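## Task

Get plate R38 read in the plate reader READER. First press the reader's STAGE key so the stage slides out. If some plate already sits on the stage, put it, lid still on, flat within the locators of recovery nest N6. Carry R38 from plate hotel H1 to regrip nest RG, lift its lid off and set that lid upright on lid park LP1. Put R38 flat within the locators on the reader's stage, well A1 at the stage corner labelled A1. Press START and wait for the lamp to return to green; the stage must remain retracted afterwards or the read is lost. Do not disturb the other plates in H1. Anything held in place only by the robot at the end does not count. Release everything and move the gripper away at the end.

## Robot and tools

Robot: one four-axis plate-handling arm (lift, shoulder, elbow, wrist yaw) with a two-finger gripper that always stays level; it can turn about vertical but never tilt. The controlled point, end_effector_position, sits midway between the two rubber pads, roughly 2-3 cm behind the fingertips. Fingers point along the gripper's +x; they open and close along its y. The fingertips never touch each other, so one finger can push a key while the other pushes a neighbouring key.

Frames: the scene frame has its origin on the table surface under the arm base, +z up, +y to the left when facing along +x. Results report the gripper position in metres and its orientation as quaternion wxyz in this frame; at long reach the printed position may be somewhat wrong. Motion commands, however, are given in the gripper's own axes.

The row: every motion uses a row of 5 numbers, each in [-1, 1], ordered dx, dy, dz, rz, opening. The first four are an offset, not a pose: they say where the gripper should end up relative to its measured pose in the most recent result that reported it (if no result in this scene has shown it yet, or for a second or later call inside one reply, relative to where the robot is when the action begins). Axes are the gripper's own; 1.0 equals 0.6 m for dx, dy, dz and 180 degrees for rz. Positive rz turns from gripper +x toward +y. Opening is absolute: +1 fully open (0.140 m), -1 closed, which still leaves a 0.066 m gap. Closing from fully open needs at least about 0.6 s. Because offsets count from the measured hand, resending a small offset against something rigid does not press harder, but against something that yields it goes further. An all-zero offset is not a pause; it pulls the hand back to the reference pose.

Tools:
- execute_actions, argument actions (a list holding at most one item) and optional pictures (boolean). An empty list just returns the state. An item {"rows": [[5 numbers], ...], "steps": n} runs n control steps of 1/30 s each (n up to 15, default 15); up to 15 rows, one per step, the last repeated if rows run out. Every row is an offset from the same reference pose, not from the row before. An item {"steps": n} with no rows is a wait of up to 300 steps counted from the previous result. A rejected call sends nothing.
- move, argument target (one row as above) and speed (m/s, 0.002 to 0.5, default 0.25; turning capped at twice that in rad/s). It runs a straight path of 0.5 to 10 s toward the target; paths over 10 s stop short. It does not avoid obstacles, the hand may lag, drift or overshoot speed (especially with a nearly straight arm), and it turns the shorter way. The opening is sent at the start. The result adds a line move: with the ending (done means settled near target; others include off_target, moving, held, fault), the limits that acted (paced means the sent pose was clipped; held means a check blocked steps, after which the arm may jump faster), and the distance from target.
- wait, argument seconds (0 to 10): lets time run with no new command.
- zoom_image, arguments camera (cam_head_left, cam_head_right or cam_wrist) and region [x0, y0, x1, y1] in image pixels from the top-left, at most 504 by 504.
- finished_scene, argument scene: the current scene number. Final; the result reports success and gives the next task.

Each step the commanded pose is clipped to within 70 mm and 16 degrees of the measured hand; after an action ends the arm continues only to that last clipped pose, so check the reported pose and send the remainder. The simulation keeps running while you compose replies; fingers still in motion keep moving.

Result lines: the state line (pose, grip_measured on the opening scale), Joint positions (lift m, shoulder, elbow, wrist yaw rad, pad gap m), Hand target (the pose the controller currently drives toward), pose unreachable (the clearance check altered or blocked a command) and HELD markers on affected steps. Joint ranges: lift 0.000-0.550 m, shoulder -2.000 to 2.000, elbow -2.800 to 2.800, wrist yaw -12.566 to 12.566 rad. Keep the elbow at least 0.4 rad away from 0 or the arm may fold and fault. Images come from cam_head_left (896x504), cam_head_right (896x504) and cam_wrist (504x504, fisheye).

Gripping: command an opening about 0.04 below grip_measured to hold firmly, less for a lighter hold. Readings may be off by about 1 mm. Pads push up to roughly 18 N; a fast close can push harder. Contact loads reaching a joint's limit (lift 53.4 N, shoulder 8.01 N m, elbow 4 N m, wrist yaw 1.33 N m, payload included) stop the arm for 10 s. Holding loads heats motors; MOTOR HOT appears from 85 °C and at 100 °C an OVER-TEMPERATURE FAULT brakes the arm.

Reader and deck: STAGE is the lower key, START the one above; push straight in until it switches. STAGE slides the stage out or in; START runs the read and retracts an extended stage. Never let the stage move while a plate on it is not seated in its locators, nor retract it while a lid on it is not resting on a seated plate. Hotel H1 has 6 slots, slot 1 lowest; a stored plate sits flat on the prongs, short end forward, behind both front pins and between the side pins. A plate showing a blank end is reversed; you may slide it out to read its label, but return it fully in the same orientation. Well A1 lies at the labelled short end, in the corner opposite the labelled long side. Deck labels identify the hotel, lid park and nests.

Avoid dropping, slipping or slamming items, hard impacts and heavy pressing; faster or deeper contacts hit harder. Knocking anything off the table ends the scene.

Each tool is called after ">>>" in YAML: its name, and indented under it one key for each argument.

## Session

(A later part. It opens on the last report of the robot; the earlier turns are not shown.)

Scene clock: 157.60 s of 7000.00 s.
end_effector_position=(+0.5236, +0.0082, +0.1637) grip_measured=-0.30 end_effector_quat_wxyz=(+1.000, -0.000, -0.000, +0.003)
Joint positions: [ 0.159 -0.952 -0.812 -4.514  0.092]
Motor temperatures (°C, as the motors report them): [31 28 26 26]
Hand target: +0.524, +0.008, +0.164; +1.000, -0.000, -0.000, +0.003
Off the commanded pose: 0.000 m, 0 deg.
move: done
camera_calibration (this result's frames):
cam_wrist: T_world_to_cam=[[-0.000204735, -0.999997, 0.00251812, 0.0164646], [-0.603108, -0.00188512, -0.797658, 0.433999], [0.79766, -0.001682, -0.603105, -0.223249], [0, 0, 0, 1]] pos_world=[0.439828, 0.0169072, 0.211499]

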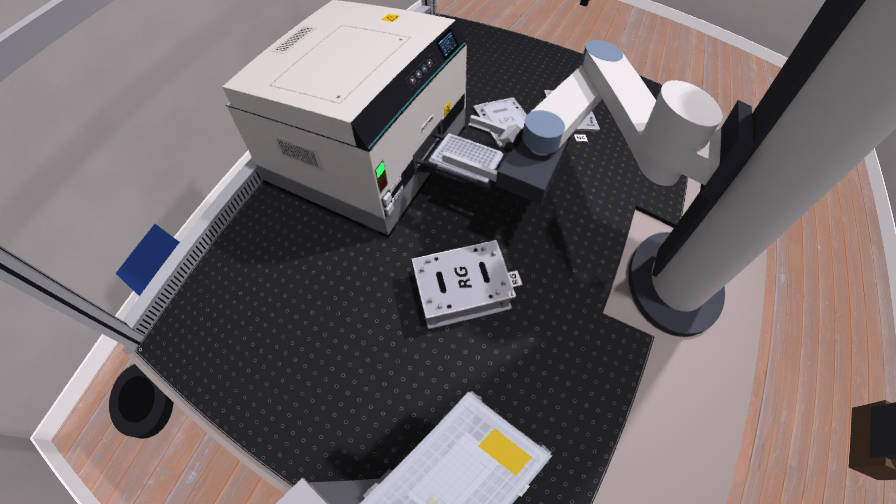

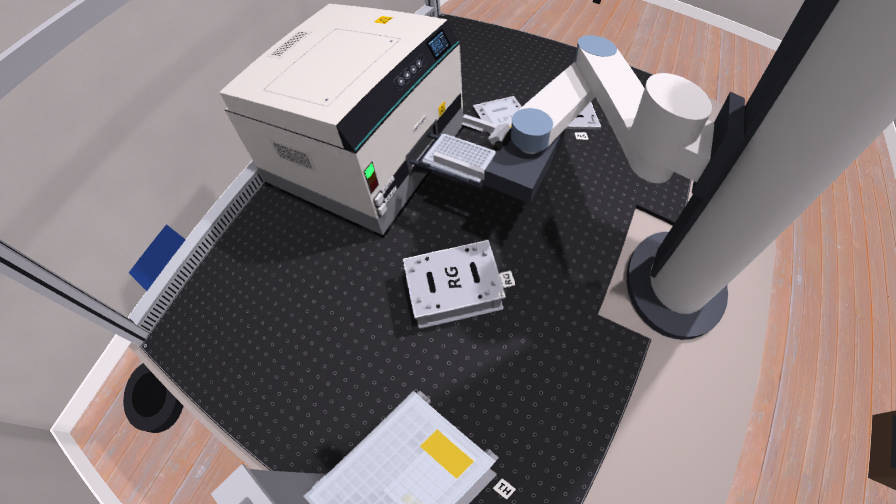

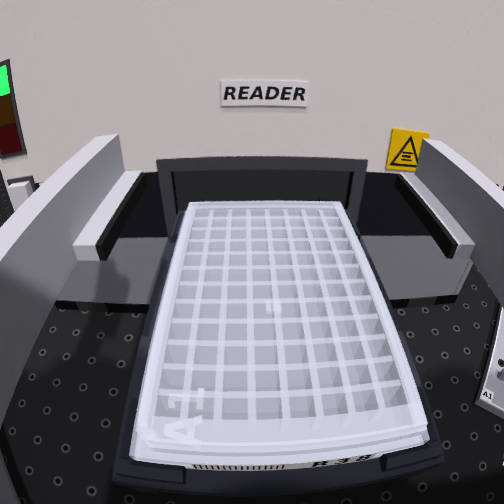

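Seated. Press START.

>>> move:
  target: [0.0719,0.3583,0,0.0102,-1]

>>> move:
  target: [0,0,-0.072,0,-1]
  speed: 0.08

>>> move:
  target: [0.0308,0,0,0,-1]
  speed: 0.01

>>> move:
  target: [-0.06,0,0,0,-1]
  speed: 0.05

>>> execute_actions:
  actions:
    - {"steps":300}
  pictures: false

>>> execute_actions:
  actions:
    - {"steps":300}
  pictures: false

>>> wait:
  seconds: 10

Scene clock: 163.60 s of 7000.00 s.
end_effector_position=(+0.5658, +0.2234, +0.1637) grip_measured=-1.00 end_effector_quat_wxyz=(+1.000, -0.000, -0.000, +0.019)
Joint positions: [ 0.159 -0.072 -1.38  -4.794  0.066]
Motor temperatures (°C, as the motors report them): [31 28 26 26]
Hand target: +0.566, +0.223, +0.164; +1.000, -0.000, -0.000, +0.019
Off the commanded pose: 0.000 m, 0 deg.
After step 90, 1.67 s passed at rest.
move: done
camera_calibration (this result's frames):
cam_wrist: T_world_to_cam=[[0.0317041, -0.999494, 0.00251812, 0.213481], [-0.60274, -0.0211286, -0.797658, 0.463936], [0.797307, 0.0237712, -0.603105, -0.262011], [0, 0, 0, 1]] pos_world=[0.481768, 0.229404, 0.211505]

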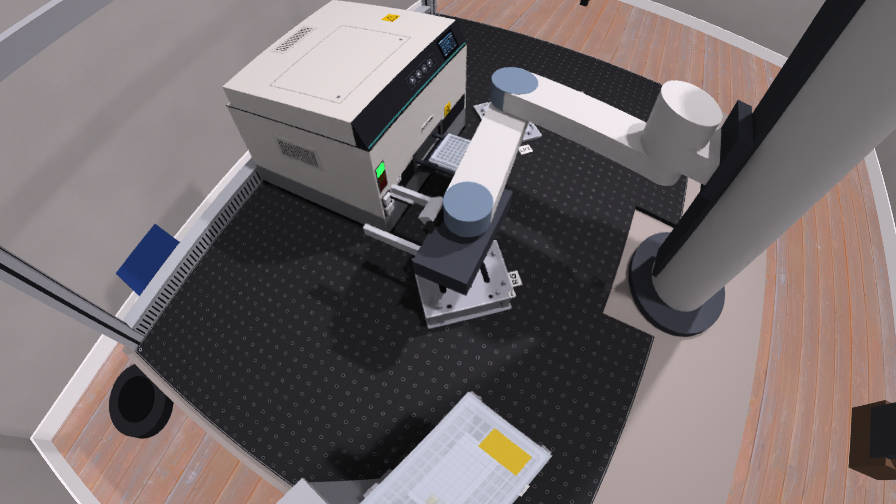

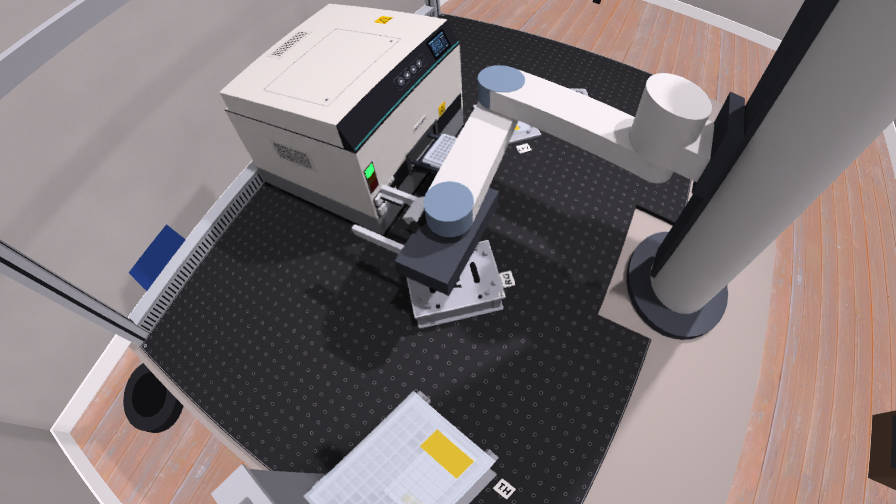

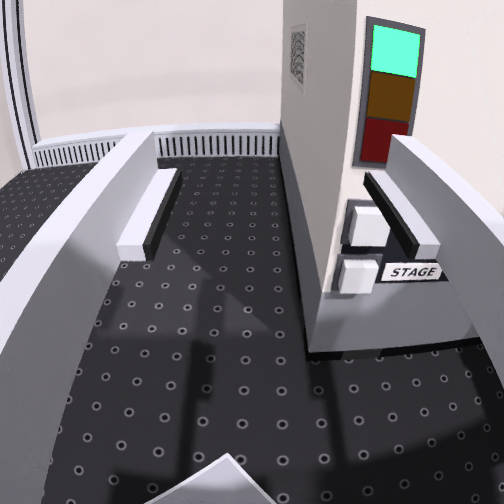

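Scene clock: 164.43 s of 7000.00 s.
end_effector_position=(+0.5658, +0.2234, +0.1205) grip_measured=-1.00 end_effector_quat_wxyz=(+1.000, -0.000, -0.000, +0.019)
Joint positions: [ 0.115 -0.072 -1.38  -4.794  0.066]
Motor temperatures (°C, as the motors report them): [31 28 26 26]
Hand target: +0.566, +0.223, +0.120; +1.000, -0.000, -0.000, +0.019
Off the commanded pose: 0.000 m, 0 deg.
move: done
camera_calibration (this result's frames):
cam_wrist: T_world_to_cam=[[0.0317554, -0.999492, 0.00251812, 0.213571], [-0.602739, -0.0211596, -0.797658, 0.429451], [0.797306, 0.0238122, -0.603105, -0.288084], [0, 0, 0, 1]] pos_world=[0.481756, 0.22941, 0.168271]

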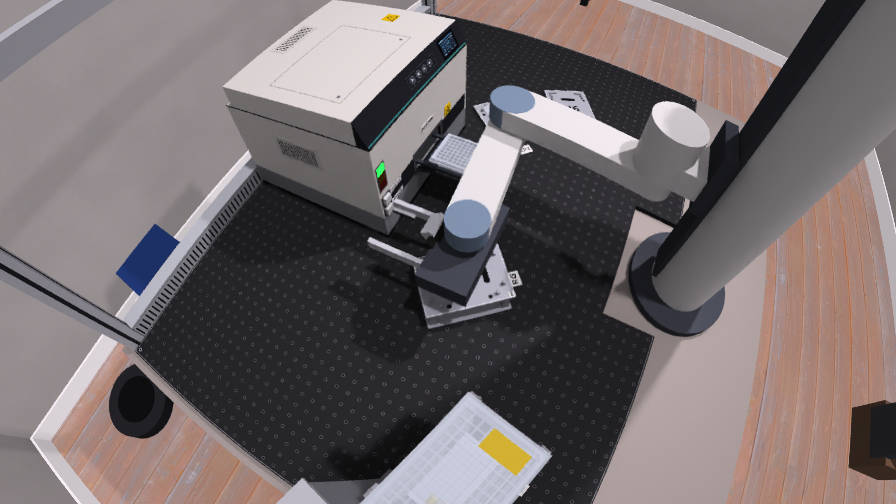

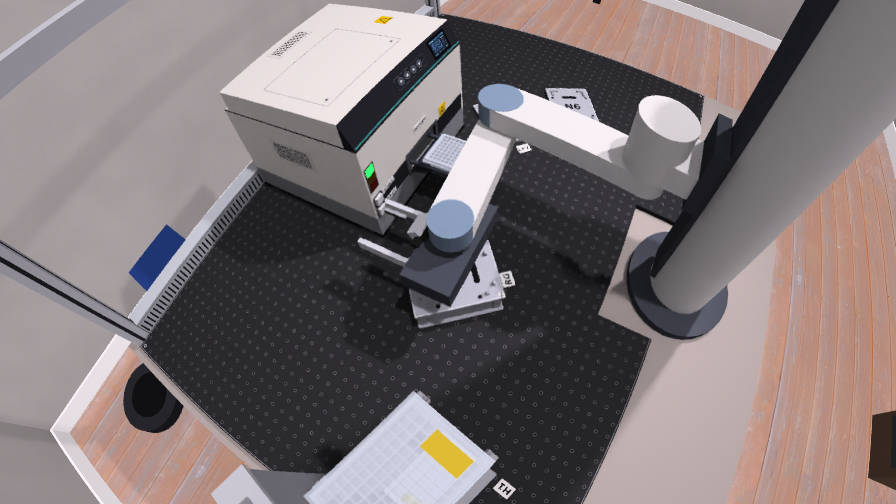

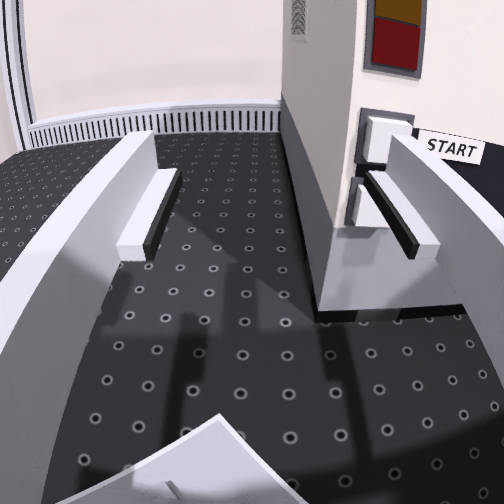

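Scene clock: 166.50 s of 7000.00 s.
end_effector_position=(+0.5837, +0.2241, +0.1205) grip_measured=-1.00 end_effector_quat_wxyz=(+1.000, -0.000, -0.000, +0.018)
Joint positions: [ 0.115 -0.074 -1.453 -4.719  0.066]
Motor temperatures (°C, as the motors report them): [31 28 26 26]
Hand target: +0.584, +0.224, +0.120; +1.000, -0.000, -0.000, +0.019
Off the commanded pose: 0.001 m, 0 deg.
move: done
camera_calibration (this result's frames):
cam_wrist: T_world_to_cam=[[0.0310836, -0.999514, 0.00251812, 0.214066], [-0.602753, -0.0207544, -0.797658, 0.440205], [0.797322, 0.0232762, -0.603105, -0.302305], [0, 0, 0, 1]] pos_world=[0.499715, 0.230135, 0.168272]

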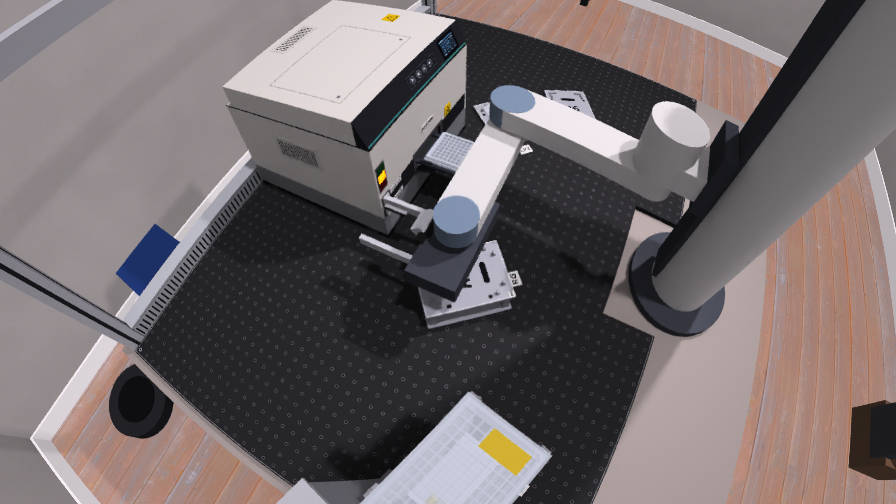

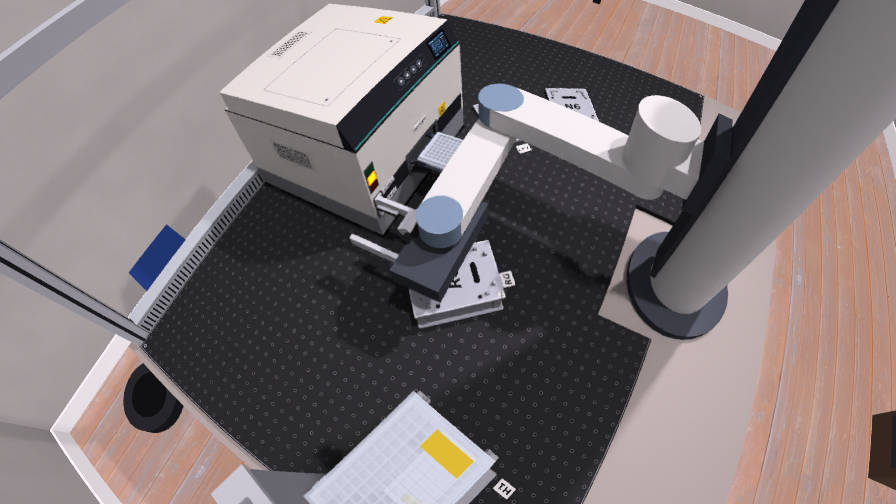

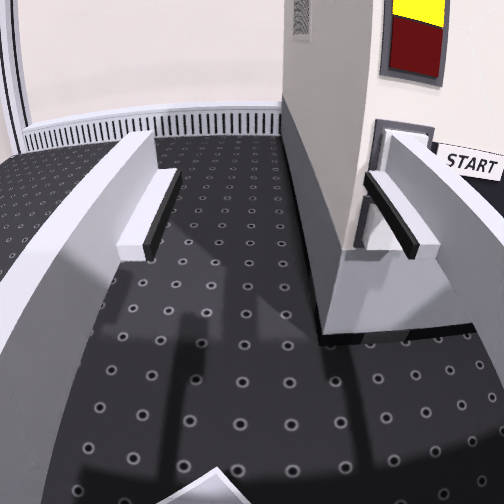

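Scene clock: 167.47 s of 7000.00 s.
end_effector_position=(+0.5477, +0.2229, +0.1205) grip_measured=-1.00 end_effector_quat_wxyz=(+1.000, -0.000, -0.000, +0.019)
Joint positions: [ 0.115 -0.063 -1.312 -4.871  0.066]
Motor temperatures (°C, as the motors report them): [31 28 26 26]
Hand target: +0.548, +0.223, +0.120; +1.000, -0.000, -0.000, +0.018
Off the commanded pose: 0.000 m, 0 deg.
move: done
camera_calibration (this result's frames):
cam_wrist: T_world_to_cam=[[0.0316605, -0.999496, 0.00251812, 0.213646], [-0.602741, -0.0211024, -0.797658, 0.418528], [0.797308, 0.0237365, -0.603105, -0.273637], [0, 0, 0, 1]] pos_world=[0.463673, 0.228865, 0.168272]

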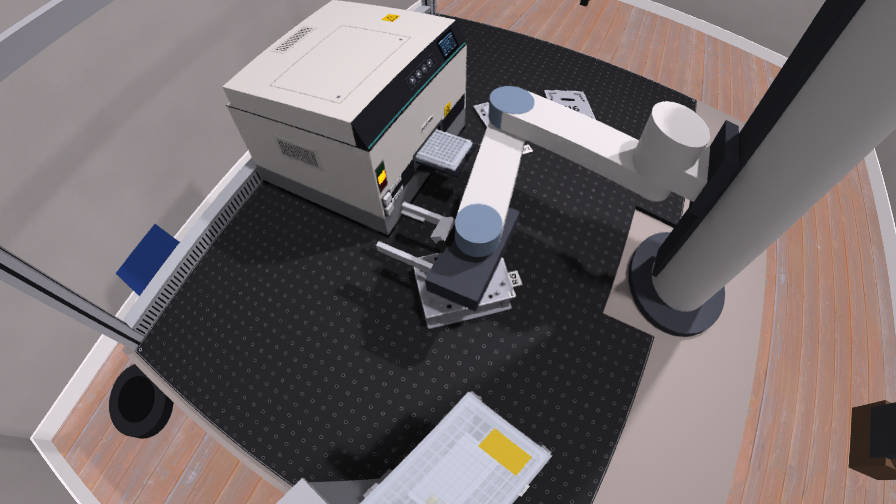

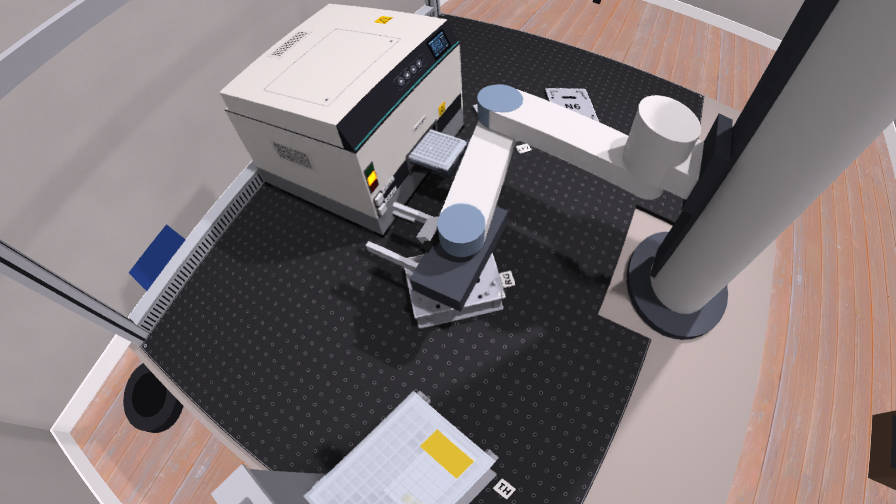

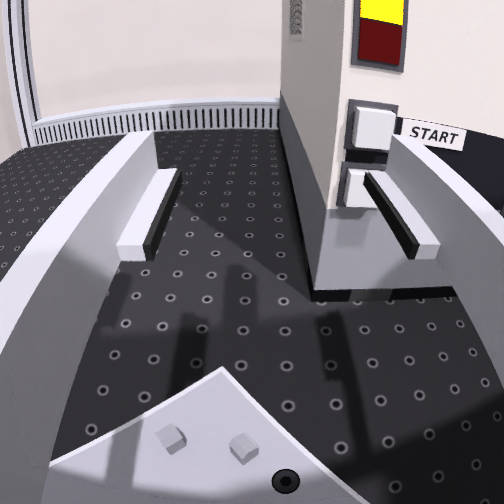

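Scene clock: 177.47 s of 7000.00 s.
end_effector_position=(+0.5477, +0.2229, +0.1205) grip_measured=-1.00 end_effector_quat_wxyz=(+1.000, -0.000, -0.000, +0.019)
Joint positions: [ 0.115 -0.063 -1.312 -4.871  0.066]
Motor temperatures (°C, as the motors report them): [31 28 26 26]
Hand target: +0.548, +0.223, +0.120; +1.000, -0.000, -0.000, +0.018
Off the commanded pose: 0.000 m, 0 deg.
Steps of this call (steps 1 to 300: nothing new was sent). Readings (end_effector_position):
1: (+0.5477, +0.2229, +0.1205)
2: (+0.5477, +0.2229, +0.1205)
4: (+0.5477, +0.2229, +0.1205)
8: (+0.5477, +0.2229, +0.1205)
300: the state above

Scene clock: 187.47 s of 7000.00 s.
end_effector_position=(+0.5477, +0.2229, +0.1205) grip_measured=-1.00 end_effector_quat_wxyz=(+1.000, -0.000, -0.000, +0.019)
Joint positions: [ 0.115 -0.063 -1.312 -4.871  0.066]
Motor temperatures (°C, as the motors report them): [31 28 26 26]
Hand target: +0.548, +0.223, +0.120; +1.000, -0.000, -0.000, +0.018
Off the commanded pose: 0.000 m, 0 deg.
Steps of this call (steps 1 to 300: nothing new was sent). Readings (end_effector_position):
1: (+0.5477, +0.2229, +0.1205)
2: (+0.5477, +0.2229, +0.1205)
4: (+0.5477, +0.2229, +0.1205)
8: (+0.5477, +0.2229, +0.1205)
300: the state above

Scene clock: 197.47 s of 7000.00 s.
end_effector_position=(+0.5477, +0.2229, +0.1205) grip_measured=-1.00 end_effector_quat_wxyz=(+1.000, -0.000, -0.000, +0.019)
Joint positions: [ 0.115 -0.063 -1.312 -4.871  0.066]
Motor temperatures (°C, as the motors report them): [31 28 26 26]
Hand target: +0.548, +0.223, +0.120; +1.000, -0.000, -0.000, +0.018
Off the commanded pose: 0.000 m, 0 deg.
Steps of this call (steps 1 to 270: nothing new was sent; then 1.00 s passed at rest). Readings (end_effector_position):
1: (+0.5477, +0.2229, +0.1205)
2: (+0.5477, +0.2229, +0.1205)
4: (+0.5477, +0.2229, +0.1205)
8: (+0.5477, +0.2229, +0.1205)
270: the state above
camera_calibration (this result's frames):
cam_wrist: T_world_to_cam=[[0.0316378, -0.999496, 0.00251812, 0.213656], [-0.602742, -0.0210886, -0.797658, 0.418527], [0.797309, 0.0237183, -0.603105, -0.273637], [0, 0, 0, 1]] pos_world=[0.463677, 0.228864, 0.168272]

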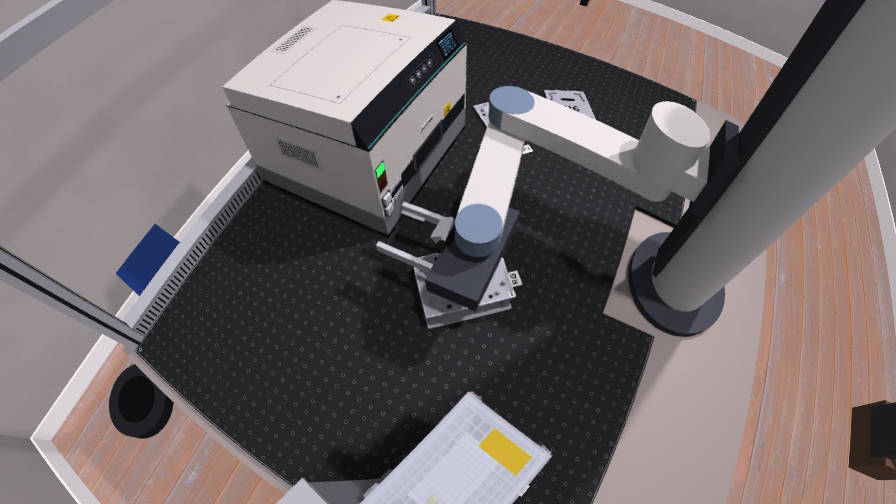

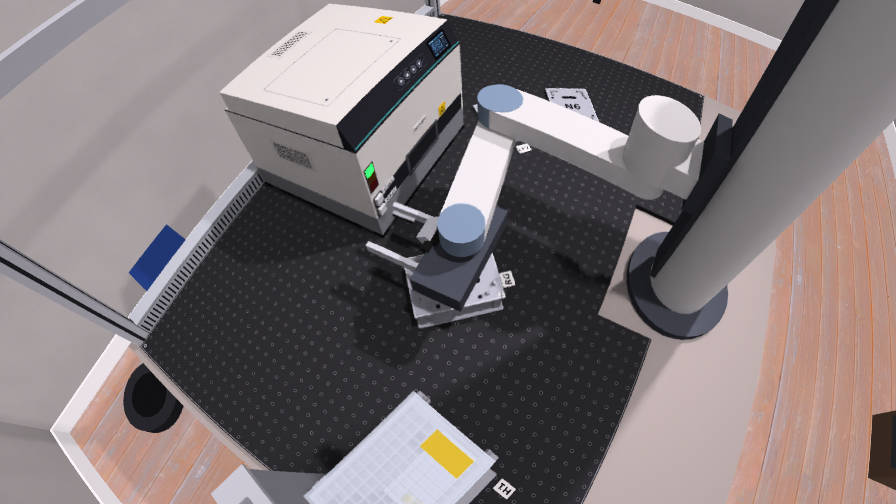

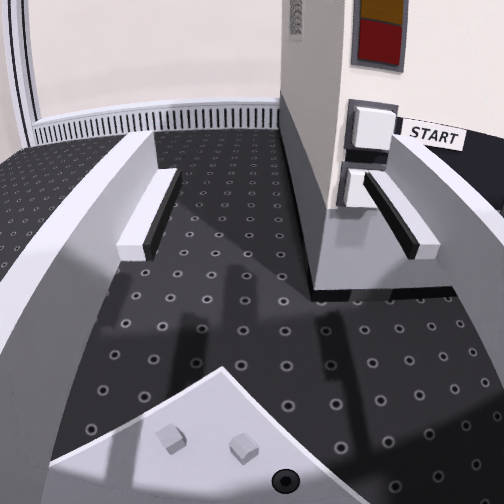

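>>> finished_scene:
  scene: 2

The scene is finished: the task was done.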